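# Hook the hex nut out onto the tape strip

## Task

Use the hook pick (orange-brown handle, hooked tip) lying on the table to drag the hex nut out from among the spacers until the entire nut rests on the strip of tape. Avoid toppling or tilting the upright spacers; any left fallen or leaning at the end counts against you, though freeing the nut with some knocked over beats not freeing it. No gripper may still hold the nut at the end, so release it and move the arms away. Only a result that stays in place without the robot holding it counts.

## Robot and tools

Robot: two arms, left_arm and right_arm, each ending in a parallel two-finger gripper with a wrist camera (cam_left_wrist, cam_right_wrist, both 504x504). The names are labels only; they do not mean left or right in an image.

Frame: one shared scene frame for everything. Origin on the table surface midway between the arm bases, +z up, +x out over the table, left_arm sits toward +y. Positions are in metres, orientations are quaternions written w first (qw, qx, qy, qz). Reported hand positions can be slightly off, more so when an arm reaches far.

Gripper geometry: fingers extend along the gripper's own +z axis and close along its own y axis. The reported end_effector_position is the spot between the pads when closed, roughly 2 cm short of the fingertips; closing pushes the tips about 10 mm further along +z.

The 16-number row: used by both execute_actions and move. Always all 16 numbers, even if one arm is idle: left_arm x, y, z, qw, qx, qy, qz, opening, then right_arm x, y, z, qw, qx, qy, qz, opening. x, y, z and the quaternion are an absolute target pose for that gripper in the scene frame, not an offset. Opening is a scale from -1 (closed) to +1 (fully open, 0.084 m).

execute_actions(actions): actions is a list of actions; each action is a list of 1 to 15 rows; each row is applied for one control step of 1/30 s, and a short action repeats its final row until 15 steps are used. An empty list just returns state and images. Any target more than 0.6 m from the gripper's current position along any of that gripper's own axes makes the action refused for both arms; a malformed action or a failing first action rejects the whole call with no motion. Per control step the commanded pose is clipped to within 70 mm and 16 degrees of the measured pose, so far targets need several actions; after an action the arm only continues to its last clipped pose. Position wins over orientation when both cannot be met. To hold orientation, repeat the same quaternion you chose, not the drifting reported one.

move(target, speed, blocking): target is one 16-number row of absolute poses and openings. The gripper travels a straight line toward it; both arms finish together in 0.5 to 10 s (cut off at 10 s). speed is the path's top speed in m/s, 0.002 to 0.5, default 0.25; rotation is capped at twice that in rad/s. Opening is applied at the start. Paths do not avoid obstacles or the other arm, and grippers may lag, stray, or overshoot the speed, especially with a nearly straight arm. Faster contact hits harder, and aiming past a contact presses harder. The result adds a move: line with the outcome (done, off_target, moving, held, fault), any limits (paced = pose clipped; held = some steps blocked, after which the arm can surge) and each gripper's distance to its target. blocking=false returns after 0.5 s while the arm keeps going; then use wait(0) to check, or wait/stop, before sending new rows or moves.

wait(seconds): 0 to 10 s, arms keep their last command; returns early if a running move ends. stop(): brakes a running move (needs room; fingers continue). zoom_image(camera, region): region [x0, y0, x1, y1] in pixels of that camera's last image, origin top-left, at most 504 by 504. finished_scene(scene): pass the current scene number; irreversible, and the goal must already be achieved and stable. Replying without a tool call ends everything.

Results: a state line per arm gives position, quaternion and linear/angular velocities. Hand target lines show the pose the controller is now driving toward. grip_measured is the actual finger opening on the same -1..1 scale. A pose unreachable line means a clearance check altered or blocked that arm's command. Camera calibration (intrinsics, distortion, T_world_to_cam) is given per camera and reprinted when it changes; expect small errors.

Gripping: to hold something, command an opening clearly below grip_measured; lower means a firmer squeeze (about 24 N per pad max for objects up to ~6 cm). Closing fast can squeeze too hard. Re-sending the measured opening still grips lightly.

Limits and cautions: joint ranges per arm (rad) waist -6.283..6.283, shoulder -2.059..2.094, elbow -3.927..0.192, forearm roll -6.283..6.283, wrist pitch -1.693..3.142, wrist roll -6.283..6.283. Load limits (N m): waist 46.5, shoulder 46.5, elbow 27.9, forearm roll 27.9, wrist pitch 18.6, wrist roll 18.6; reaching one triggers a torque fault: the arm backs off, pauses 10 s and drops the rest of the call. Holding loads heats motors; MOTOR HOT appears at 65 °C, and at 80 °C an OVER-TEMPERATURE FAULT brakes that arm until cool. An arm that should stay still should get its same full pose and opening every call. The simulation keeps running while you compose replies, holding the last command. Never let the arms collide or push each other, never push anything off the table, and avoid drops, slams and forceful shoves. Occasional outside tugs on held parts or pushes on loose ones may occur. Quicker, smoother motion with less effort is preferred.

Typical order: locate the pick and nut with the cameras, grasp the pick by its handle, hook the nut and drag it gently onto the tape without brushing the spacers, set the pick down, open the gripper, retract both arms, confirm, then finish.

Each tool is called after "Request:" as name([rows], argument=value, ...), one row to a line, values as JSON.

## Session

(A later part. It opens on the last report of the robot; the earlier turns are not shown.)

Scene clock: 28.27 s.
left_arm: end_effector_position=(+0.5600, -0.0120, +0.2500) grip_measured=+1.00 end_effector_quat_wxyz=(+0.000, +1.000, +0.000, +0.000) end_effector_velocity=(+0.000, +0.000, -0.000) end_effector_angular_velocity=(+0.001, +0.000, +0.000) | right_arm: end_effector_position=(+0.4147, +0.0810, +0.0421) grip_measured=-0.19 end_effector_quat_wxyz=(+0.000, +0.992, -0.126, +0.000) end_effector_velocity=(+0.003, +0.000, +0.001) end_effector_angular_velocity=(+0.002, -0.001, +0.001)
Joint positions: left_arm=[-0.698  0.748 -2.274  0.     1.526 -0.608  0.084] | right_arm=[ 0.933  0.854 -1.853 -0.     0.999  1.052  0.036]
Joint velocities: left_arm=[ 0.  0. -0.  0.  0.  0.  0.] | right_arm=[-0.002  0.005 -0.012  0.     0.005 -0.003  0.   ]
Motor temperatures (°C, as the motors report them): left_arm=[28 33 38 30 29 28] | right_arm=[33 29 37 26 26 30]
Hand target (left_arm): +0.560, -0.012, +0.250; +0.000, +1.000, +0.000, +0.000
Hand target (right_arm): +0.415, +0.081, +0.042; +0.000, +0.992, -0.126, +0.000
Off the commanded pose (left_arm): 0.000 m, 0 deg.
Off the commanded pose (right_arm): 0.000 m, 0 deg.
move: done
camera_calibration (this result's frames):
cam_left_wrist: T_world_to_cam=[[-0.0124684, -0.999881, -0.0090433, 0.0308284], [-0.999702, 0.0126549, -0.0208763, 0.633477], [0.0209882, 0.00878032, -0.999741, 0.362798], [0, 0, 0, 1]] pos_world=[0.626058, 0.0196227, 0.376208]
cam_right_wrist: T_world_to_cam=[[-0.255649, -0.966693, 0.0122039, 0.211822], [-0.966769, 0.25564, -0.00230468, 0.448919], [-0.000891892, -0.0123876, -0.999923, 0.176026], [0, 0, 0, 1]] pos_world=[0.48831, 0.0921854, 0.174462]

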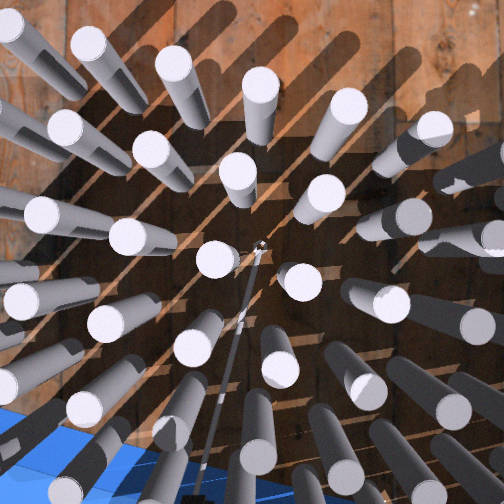

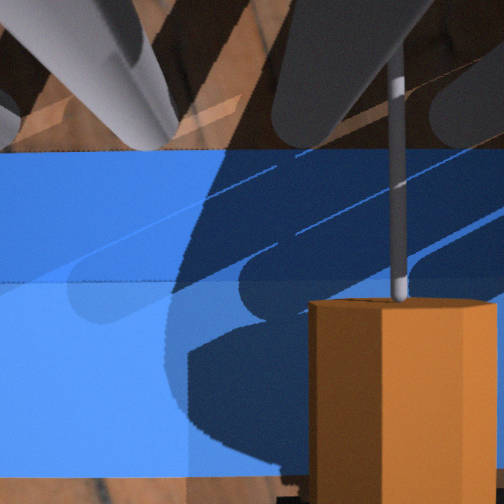

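Request:
move(target=[0.56,-0.012,0.25,0,1,0,0,1,0.4195,0.0804,0.046,-0.002,0.992,-0.126,-0.017,-0.6], speed=0.02)

Request:
move(target=[0.56,-0.012,0.25,0,1,0,0,1,0.4195,0.0804,0.037,-0.002,0.992,-0.126,-0.017,-0.6], speed=0.01)

Request:
zoom_image(camera="cam_left_wrist", region=[210,200,310,300])

Request:
move(target=[0.56,-0.012,0.25,0,1,0,0,1,0.40,0.0854,0.037,-0.002,0.992,-0.126,-0.017,-0.6], speed=0.02)

Request:
zoom_image(camera="cam_left_wrist", region=[210,200,310,300])

Scene clock: 30.20 s.
left_arm: end_effector_position=(+0.5600, -0.0120, +0.2500) grip_measured=+1.00 end_effector_quat_wxyz=(-0.000, +1.000, +0.000, +0.000) end_effector_velocity=(+0.001, +0.001, +0.001) end_effector_angular_velocity=(-0.001, -0.001, +0.002) | right_arm: end_effector_position=(+0.4195, +0.0803, +0.0459) grip_measured=-0.19 end_effector_quat_wxyz=(-0.002, +0.992, -0.126, -0.017) end_effector_velocity=(-0.001, +0.001, -0.000) end_effector_angular_velocity=(-0.001, +0.007, +0.003)
Joint positions: left_arm=[-0.698  0.748 -2.274  0.     1.526 -0.608  0.084] | right_arm=[ 0.918  0.878 -1.91   0.033  1.05   1.02   0.036]
Joint velocities: left_arm=[ 0.002 -0.001 -0.    -0.     0.    -0.     0.   ] | right_arm=[ 0.001  0.005 -0.009  0.005  0.01  -0.005  0.   ]
Motor temperatures (°C, as the motors report them): left_arm=[28 33 38 30 29 28] | right_arm=[33 29 37 26 26 30]
Hand target (left_arm): +0.560, -0.012, +0.250; +0.000, +1.000, +0.000, +0.000
Hand target (right_arm): +0.419, +0.080, +0.046; -0.002, +0.992, -0.126, -0.017
Off the commanded pose (left_arm): 0.000 m, 0 deg.
Off the commanded pose (right_arm): 0.000 m, 0 deg.
move: done
camera_calibration (this result's frames):
cam_left_wrist: T_world_to_cam=[[-0.0124685, -0.999881, -0.00904334, 0.0308285], [-0.999702, 0.0126551, -0.0208763, 0.633477], [0.0209882, 0.00878035, -0.999741, 0.362798], [0, 0, 0, 1]] pos_world=[0.626058, 0.0196227, 0.376208]
cam_right_wrist: T_world_to_cam=[[-0.255388, -0.966758, 0.0124445, 0.212237], [-0.966252, 0.255661, 0.0315497, 0.451893], [-0.0336825, -0.00396709, -0.999425, 0.192975], [0, 0, 0, 1]] pos_world=[0.497345, 0.0904165, 0.175965]

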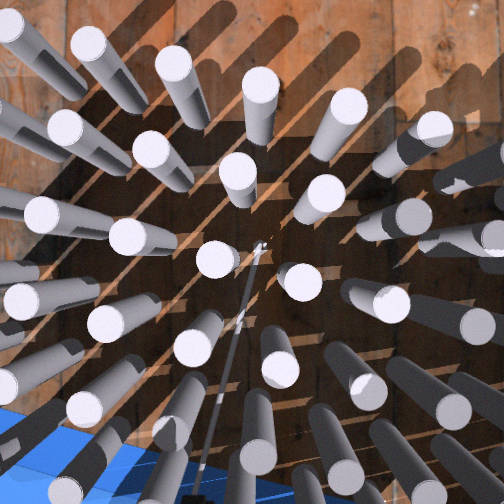

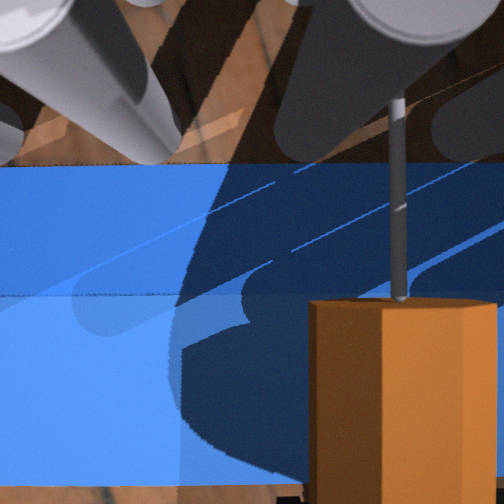

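Scene clock: 31.30 s.
left_arm: end_effector_position=(+0.5600, -0.0120, +0.2500) grip_measured=+1.00 end_effector_quat_wxyz=(-0.000, +1.000, -0.000, +0.000) end_effector_velocity=(-0.000, -0.000, -0.000) end_effector_angular_velocity=(+0.001, +0.000, -0.000) | right_arm: end_effector_position=(+0.4195, +0.0804, +0.0371) grip_measured=-0.19 end_effector_quat_wxyz=(-0.002, +0.992, -0.126, -0.017) end_effector_velocity=(-0.000, +0.000, -0.001) end_effector_angular_velocity=(+0.000, +0.000, +0.001)
Joint positions: left_arm=[-0.698  0.748 -2.274  0.     1.526 -0.608  0.084] | right_arm=[ 0.918  0.892 -1.908  0.034  1.035  1.019  0.036]
Joint velocities: left_arm=[-0.     0.     0.     0.001  0.    -0.    -0.   ] | right_arm=[ 0.001  0.001  0.001  0.    -0.002 -0.     0.   ]
Motor temperatures (°C, as the motors report them): left_arm=[28 33 38 30 29 28] | right_arm=[33 29 37 26 26 30]
Hand target (left_arm): +0.560, -0.012, +0.250; -0.000, +1.000, -0.000, -0.000
Hand target (right_arm): +0.420, +0.080, +0.037; -0.002, +0.992, -0.126, -0.017
Off the commanded pose (left_arm): 0.000 m, 0 deg.
Off the commanded pose (right_arm): 0.000 m, 0 deg.
move: done
camera_calibration (this result's frames):
cam_left_wrist: T_world_to_cam=[[-0.0124687, -0.999881, -0.0090434, 0.0308286], [-0.999702, 0.0126553, -0.0208763, 0.633477], [0.0209883, 0.0087804, -0.999741, 0.362798], [0, 0, 0, 1]] pos_world=[0.626058, 0.0196226, 0.376208]
cam_right_wrist: T_world_to_cam=[[-0.25529, -0.966782, 0.0126285, 0.212355], [-0.966256, 0.255571, 0.03214, 0.452185], [-0.0342998, -0.00399732, -0.999404, 0.184382], [0, 0, 0, 1]] pos_world=[0.497463, 0.0904726, 0.167057]

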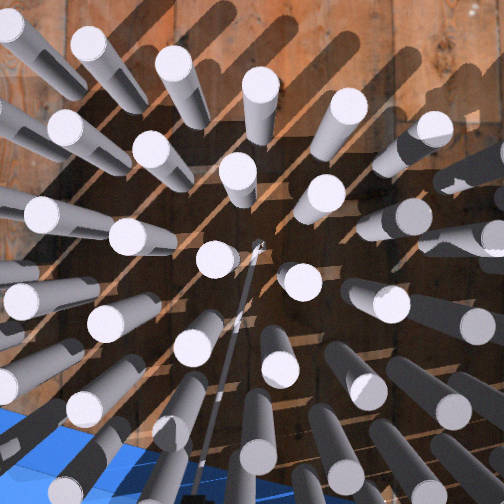

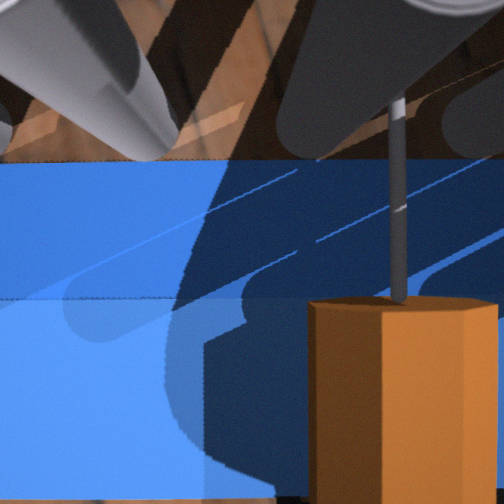

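Region (210, 200, 310, 300) of cam_left_wrist's 504x504 image, scaled by 5.040, with more detail than that image has.

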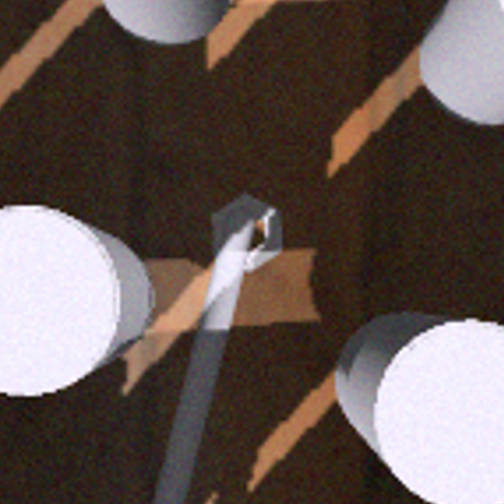

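Scene clock: 32.57 s.
left_arm: end_effector_position=(+0.5600, -0.0120, +0.2500) grip_measured=+1.00 end_effector_quat_wxyz=(-0.000, +1.000, +0.000, +0.000) end_effector_velocity=(+0.000, +0.000, -0.001) end_effector_angular_velocity=(+0.002, +0.000, -0.001) | right_arm: end_effector_position=(+0.4002, +0.0854, +0.0370) grip_measured=-0.19 end_effector_quat_wxyz=(-0.002, +0.992, -0.126, -0.017) end_effector_velocity=(-0.001, -0.000, -0.000) end_effector_angular_velocity=(+0.001, -0.001, -0.002)
Joint positions: left_arm=[-0.698  0.748 -2.274  0.     1.526 -0.608  0.084] | right_arm=[ 0.944  0.849 -1.833  0.035  1.001  1.043  0.036]
Joint velocities: left_arm=[-0.     0.001 -0.     0.001 -0.     0.    -0.   ] | right_arm=[ 0.001 -0.003  0.007  0.    -0.005  0.002 -0.   ]
Motor temperatures (°C, as the motors report them): left_arm=[28 33 38 30 29 28] | right_arm=[33 29 37 26 26 30]
Hand target (left_arm): +0.560, -0.012, +0.250; -0.000, +1.000, -0.000, -0.000
Hand target (right_arm): +0.400, +0.085, +0.037; -0.002, +0.992, -0.126, -0.017
Off the commanded pose (left_arm): 0.000 m, 0 deg.
Off the commanded pose (right_arm): 0.000 m, 0 deg.
move: done
camera_calibration (this result's frames):
cam_left_wrist: T_world_to_cam=[[-0.0124685, -0.999881, -0.00904337, 0.0308285], [-0.999702, 0.0126551, -0.0208762, 0.633477], [0.0209882, 0.00878038, -0.999741, 0.362798], [0, 0, 0, 1]] pos_world=[0.626058, 0.0196227, 0.376208]
cam_right_wrist: T_world_to_cam=[[-0.25514, -0.966824, 0.0124728, 0.212258], [-0.966296, 0.255415, 0.0321725, 0.432224], [-0.0342909, -0.00384398, -0.999405, 0.183642], [0, 0, 0, 1]] pos_world=[0.478109, 0.0955252, 0.166979]

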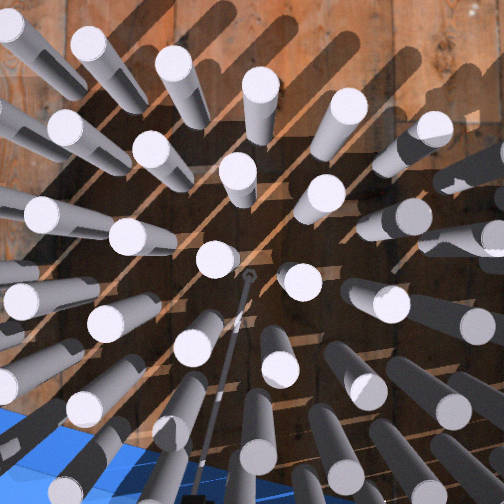

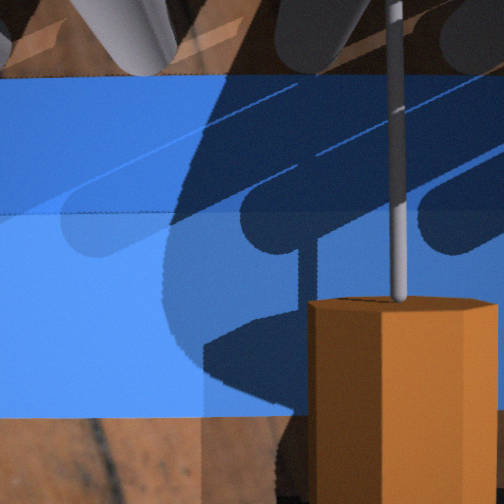

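Region (210, 200, 310, 300) of cam_left_wrist's 504x504 image, scaled by 5.040, with more detail than that image has.

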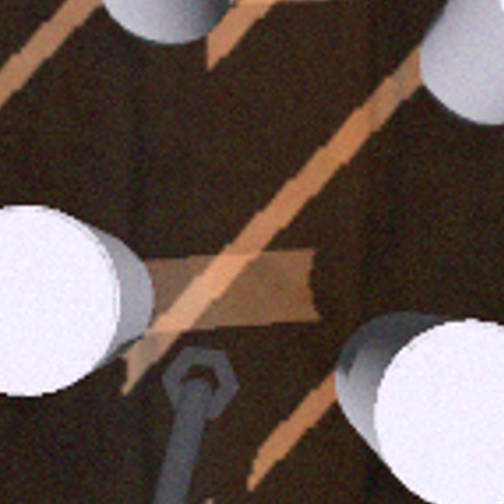

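Request:
move(target=[0.46,0.03,0.27,0,1,0,0,1,0.25,0.122,0.035,-0.002,0.992,-0.126,-0.017,-0.6], speed=0.04)

Request:
move(target=[0.46,0.03,0.27,0,1,0,0,1,0.251,0.122,0.06,-0.002,0.992,-0.126,-0.017,-0.6], speed=0.03)

Request:
move(target=[0.46,0.03,0.27,0,1,0,0,1,0.15,0.05,0.032,0,0.992,-0.126,0,-0.6], speed=0.1)

Request:
move(target=[0.46,0.03,0.27,0,1,0,0,1,0.15,0.05,0.032,0,0.992,-0.126,0,1])

Request:
move(target=[0.46,0.03,0.27,0,1,0,0,1,0.15,0.05,0.1,0,0.992,-0.126,0,1])

Scene clock: 37.33 s.
left_arm: end_effector_position=(+0.4603, +0.0300, +0.2701) grip_measured=+1.00 end_effector_quat_wxyz=(+0.000, +1.000, -0.000, -0.000) end_effector_velocity=(-0.001, +0.001, -0.001) end_effector_angular_velocity=(+0.001, +0.001, +0.001) | right_arm: end_effector_position=(+0.2501, +0.1223, +0.0350) grip_measured=-0.19 end_effector_quat_wxyz=(-0.002, +0.992, -0.126, -0.017) end_effector_velocity=(-0.001, +0.000, -0.000) end_effector_angular_velocity=(-0.000, +0.000, -0.000)
Joint positions: left_arm=[-0.739  0.249 -1.574 -0.     1.326 -0.648  0.084] | right_arm=[ 1.174  0.636 -1.456  0.045  0.83   1.262  0.036]
Joint velocities: left_arm=[ 0.    -0.002  0.006 -0.    -0.002 -0.001  0.   ] | right_arm=[ 0.002 -0.001  0.003  0.    -0.001  0.002 -0.   ]
Motor temperatures (°C, as the motors report them): left_arm=[28 33 38 30 29 28] | right_arm=[33 29 38 26 26 30]
Hand target (left_arm): +0.460, +0.030, +0.270; +0.000, +1.000, -0.000, +0.000
Hand target (right_arm): +0.250, +0.122, +0.035; -0.002, +0.992, -0.126, -0.017
Off the commanded pose (left_arm): 0.000 m, 0 deg.
Off the commanded pose (right_arm): 0.000 m, 0 deg.
move: done
camera_calibration (this result's frames):
cam_left_wrist: T_world_to_cam=[[-0.0131097, -0.999873, -0.00901051, 0.0720548], [-0.999695, 0.0132947, -0.0207954, 0.533638], [0.0209126, 0.00873514, -0.999743, 0.384672], [0, 0, 0, 1]] pos_world=[0.526375, 0.0615909, 0.39632]
cam_right_wrist: T_world_to_cam=[[-0.255003, -0.966868, 0.0118096, 0.209649], [-0.966325, 0.255257, 0.0325613, 0.277902], [-0.034497, -0.00310873, -0.9994, 0.176587], [0, 0, 0, 1]] pos_world=[0.328096, 0.132315, 0.164956]

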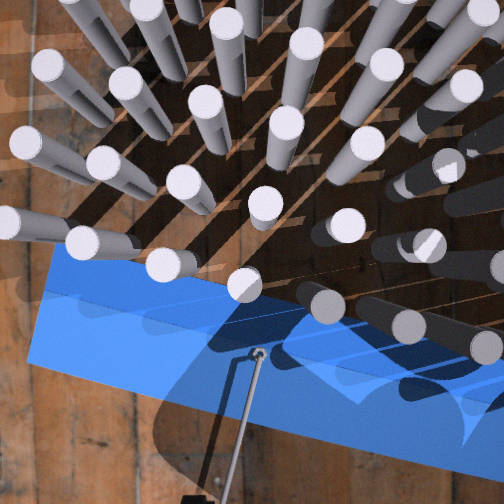

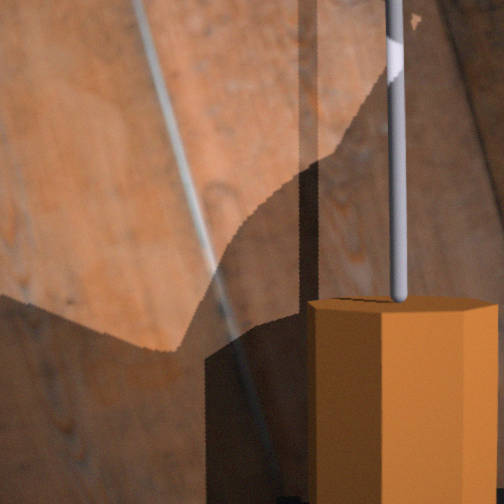

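Scene clock: 38.47 s.
left_arm: end_effector_position=(+0.4600, +0.0300, +0.2700) grip_measured=+1.00 end_effector_quat_wxyz=(+0.000, +1.000, -0.000, +0.000) end_effector_velocity=(+0.000, +0.000, +0.001) end_effector_angular_velocity=(+0.000, -0.001, -0.001) | right_arm: end_effector_position=(+0.2510, +0.1219, +0.0598) grip_measured=-0.19 end_effector_quat_wxyz=(-0.002, +0.992, -0.126, -0.017) end_effector_velocity=(-0.002, -0.002, -0.002) end_effector_angular_velocity=(-0.008, +0.005, -0.000)
Joint positions: left_arm=[-0.739  0.248 -1.572  0.     1.325 -0.649  0.084] | right_arm=[ 1.172  0.594 -1.466  0.042  0.882  1.264  0.036]
Joint velocities: left_arm=[ 0.    -0.001  0.     0.001  0.     0.001  0.   ] | right_arm=[-0.     0.001  0.003  0.     0.006  0.     0.   ]
Motor temperatures (°C, as the motors report them): left_arm=[28 33 38 30 29 28] | right_arm=[33 29 38 26 26 30]
Hand target (left_arm): +0.460, +0.030, +0.270; +0.000, +1.000, -0.000, +0.000
Hand target (right_arm): +0.251, +0.122, +0.060; -0.002, +0.992, -0.126, -0.017
Off the commanded pose (left_arm): 0.000 m, 0 deg.
Off the commanded pose (right_arm): 0.000 m, 0 deg.
move: done
camera_calibration (this result's frames):
cam_left_wrist: T_world_to_cam=[[-0.0124744, -0.999881, -0.00904211, 0.0717601], [-0.999702, 0.0126609, -0.0208764, 0.533395], [0.0209884, 0.00877899, -0.999741, 0.384524], [0, 0, 0, 1]] pos_world=[0.526061, 0.0616225, 0.396209]
cam_right_wrist: T_world_to_cam=[[-0.255364, -0.96676, 0.0128096, 0.209185], [-0.966236, 0.255651, 0.0320862, 0.277988], [-0.0342944, -0.00418345, -0.999403, 0.201454], [0, 0, 0, 1]] pos_world=[0.328929, 0.132006, 0.189735]

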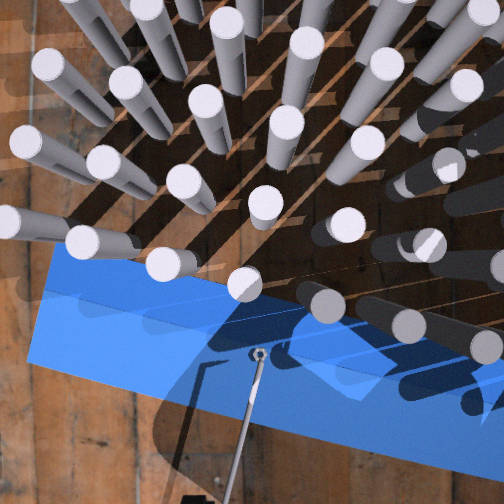

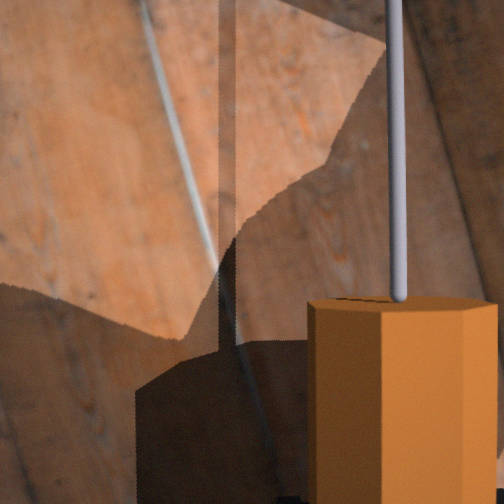

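Scene clock: 40.13 s.
left_arm: end_effector_position=(+0.4600, +0.0300, +0.2700) grip_measured=+1.00 end_effector_quat_wxyz=(+0.000, +1.000, -0.000, -0.000) end_effector_velocity=(-0.001, -0.001, -0.000) end_effector_angular_velocity=(+0.000, +0.001, -0.002) | right_arm: end_effector_position=(+0.1502, +0.0507, +0.0321) grip_measured=-0.19 end_effector_quat_wxyz=(-0.000, +0.992, -0.126, -0.000) end_effector_velocity=(-0.002, -0.002, -0.001) end_effector_angular_velocity=(-0.001, -0.001, -0.000)
Joint positions: left_arm=[-0.739  0.248 -1.572  0.     1.325 -0.649  0.084] | right_arm=[ 1.291  0.331 -0.945  0.001  0.614  1.408  0.036]
Joint velocities: left_arm=[-0.003  0.001 -0.    -0.     0.    -0.    -0.   ] | right_arm=[ 0.003 -0.005  0.011 -0.003 -0.006  0.006  0.   ]
Motor temperatures (°C, as the motors report them): left_arm=[28 33 38 30 29 28] | right_arm=[33 30 38 26 26 30]
Hand target (left_arm): +0.460, +0.030, +0.270; +0.000, +1.000, -0.000, +0.000
Hand target (right_arm): +0.150, +0.050, +0.032; -0.000, +0.992, -0.126, -0.000
Off the commanded pose (left_arm): 0.000 m, 0 deg.
Off the commanded pose (right_arm): 0.001 m, 0 deg.
move: done
camera_calibration (this result's frames):
cam_left_wrist: T_world_to_cam=[[-0.0124687, -0.999881, -0.00904319, 0.0717576], [-0.999702, 0.0126553, -0.0208762, 0.533393], [0.0209881, 0.0087802, -0.999741, 0.384523], [0, 0, 0, 1]] pos_world=[0.526058, 0.0616226, 0.396208]
cam_right_wrist: T_world_to_cam=[[-0.255374, -0.966775, 0.011395, 0.115005], [-0.966841, 0.255375, -0.00139931, 0.20094], [-0.00155719, -0.0113745, -0.999934, 0.165543], [0, 0, 0, 1]] pos_world=[0.223904, 0.0617521, 0.164503]

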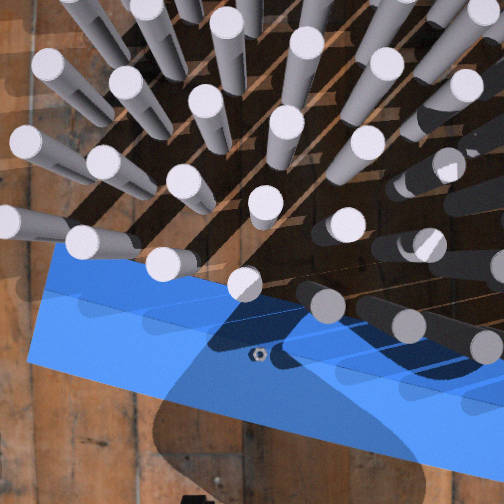

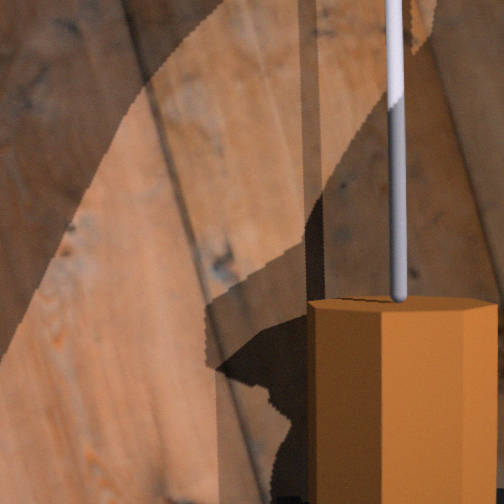

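Scene clock: 40.83 s.
left_arm: end_effector_position=(+0.4600, +0.0300, +0.2700) grip_measured=+1.00 end_effector_quat_wxyz=(-0.000, +1.000, +0.000, -0.000) end_effector_velocity=(+0.000, +0.001, -0.000) end_effector_angular_velocity=(+0.000, +0.000, +0.001) | right_arm: end_effector_position=(+0.1500, +0.0500, +0.0320) grip_measured=+1.00 end_effector_quat_wxyz=(-0.000, +0.992, -0.126, -0.000) end_effector_velocity=(+0.001, -0.001, -0.000) end_effector_angular_velocity=(-0.000, -0.000, -0.002)
Joint positions: left_arm=[-0.739  0.248 -1.572  0.     1.325 -0.649  0.084] | right_arm=[ 1.291  0.329 -0.943  0.     0.614  1.41   0.084]
Joint velocities: left_arm=[ 0.001  0.    -0.     0.    -0.    -0.    -0.   ] | right_arm=[-0.002 -0.     0.001 -0.    -0.001  0.     0.   ]
Motor temperatures (°C, as the motors report them): left_arm=[28 33 38 30 29 28] | right_arm=[33 30 38 26 26 30]
Hand target (left_arm): +0.460, +0.030, +0.270; -0.000, +1.000, +0.000, -0.000
Hand target (right_arm): +0.150, +0.050, +0.032; +0.000, +0.992, -0.126, -0.000
Off the commanded pose (left_arm): 0.000 m, 0 deg.
Off the commanded pose (right_arm): 0.000 m, 0 deg.
move: done
camera_calibration (this result's frames):
cam_left_wrist: T_world_to_cam=[[-0.0124685, -0.999881, -0.00904354, 0.0717576], [-0.999702, 0.0126551, -0.020876, 0.533393], [0.020988, 0.00878056, -0.999741, 0.384523], [0, 0, 0, 1]] pos_world=[0.526058, 0.0616227, 0.396207]
cam_right_wrist: T_world_to_cam=[[-0.255677, -0.966687, 0.0120411, 0.114336], [-0.966762, 0.255671, -0.00209932, 0.200876], [-0.00104917, -0.0121776, -0.999925, 0.165377], [0, 0, 0, 1]] pos_world=[0.223606, 0.0611825, 0.164409]

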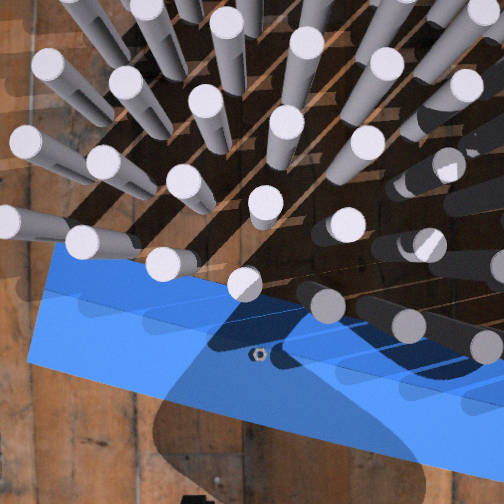

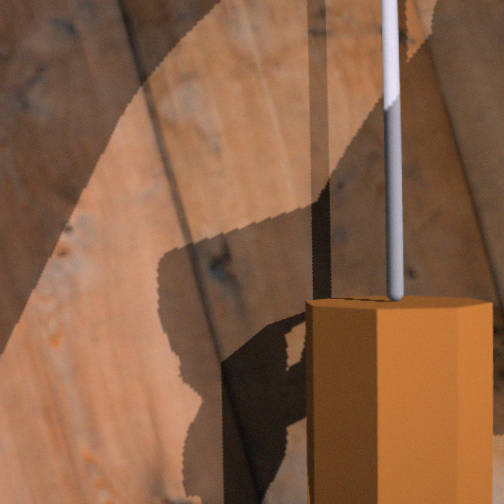

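Scene clock: 41.70 s.
left_arm: end_effector_position=(+0.4600, +0.0300, +0.2700) grip_measured=+1.00 end_effector_quat_wxyz=(-0.000, +1.000, -0.000, +0.000) end_effector_velocity=(-0.000, -0.000, +0.000) end_effector_angular_velocity=(-0.000, -0.000, -0.001) | right_arm: end_effector_position=(+0.1499, +0.0495, +0.0993) grip_measured=+1.00 end_effector_quat_wxyz=(+0.001, +0.992, -0.126, -0.000) end_effector_velocity=(+0.001, +0.002, +0.005) end_effector_angular_velocity=(+0.007, -0.003, +0.001)
Joint positions: left_arm=[-0.739  0.248 -1.572  0.     1.325 -0.649  0.084] | right_arm=[ 1.291  0.186 -0.976 -0.     0.792  1.41   0.084]
Joint velocities: left_arm=[-0.001 -0.    -0.     0.    -0.    -0.    -0.   ] | right_arm=[ 0.001 -0.007 -0.006  0.     0.006  0.    -0.   ]
Motor temperatures (°C, as the motors report them): left_arm=[28 33 39 30 29 28] | right_arm=[33 30 38 26 26 30]
Hand target (left_arm): +0.460, +0.030, +0.270; +0.000, +1.000, +0.000, +0.000
Hand target (right_arm): +0.150, +0.050, +0.100; +0.000, +0.992, -0.126, +0.000
Off the commanded pose (left_arm): 0.000 m, 0 deg.
Off the commanded pose (right_arm): 0.001 m, 0 deg.
move: done
camera_calibration (this result's frames):
cam_left_wrist: T_world_to_cam=[[-0.0124687, -0.999881, -0.00904344, 0.0717577], [-0.999702, 0.0126553, -0.0208762, 0.533393], [0.0209882, 0.00878045, -0.999741, 0.384523], [0, 0, 0, 1]] pos_world=[0.526058, 0.0616226, 0.396208]
cam_right_wrist: T_world_to_cam=[[-0.255974, -0.966591, 0.0134101, 0.112918], [-0.966683, 0.255967, -0.00225124, 0.201039], [-0.00125652, -0.0135396, -0.999908, 0.23278], [0, 0, 0, 1]] pos_world=[0.223538, 0.060838, 0.231697]

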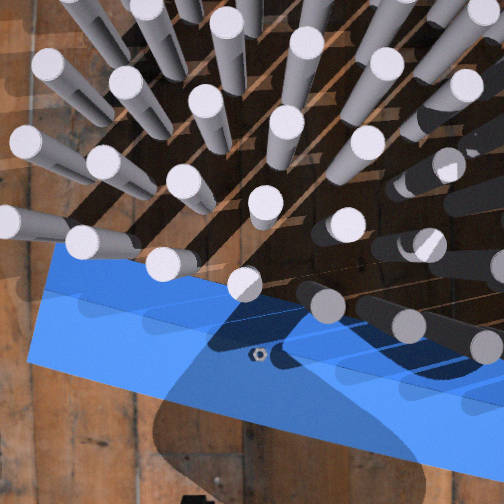

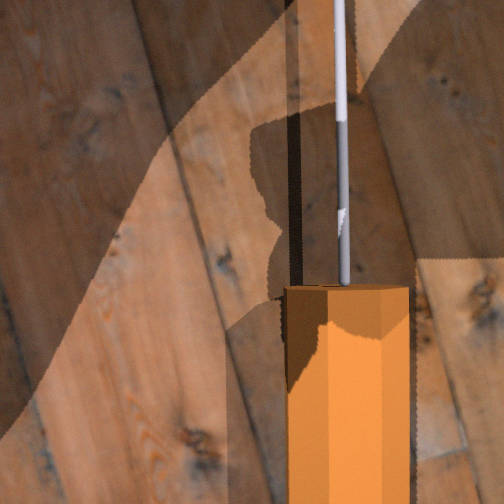

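Request:
finished_scene(scene=1)

The scene is finished: the task was done.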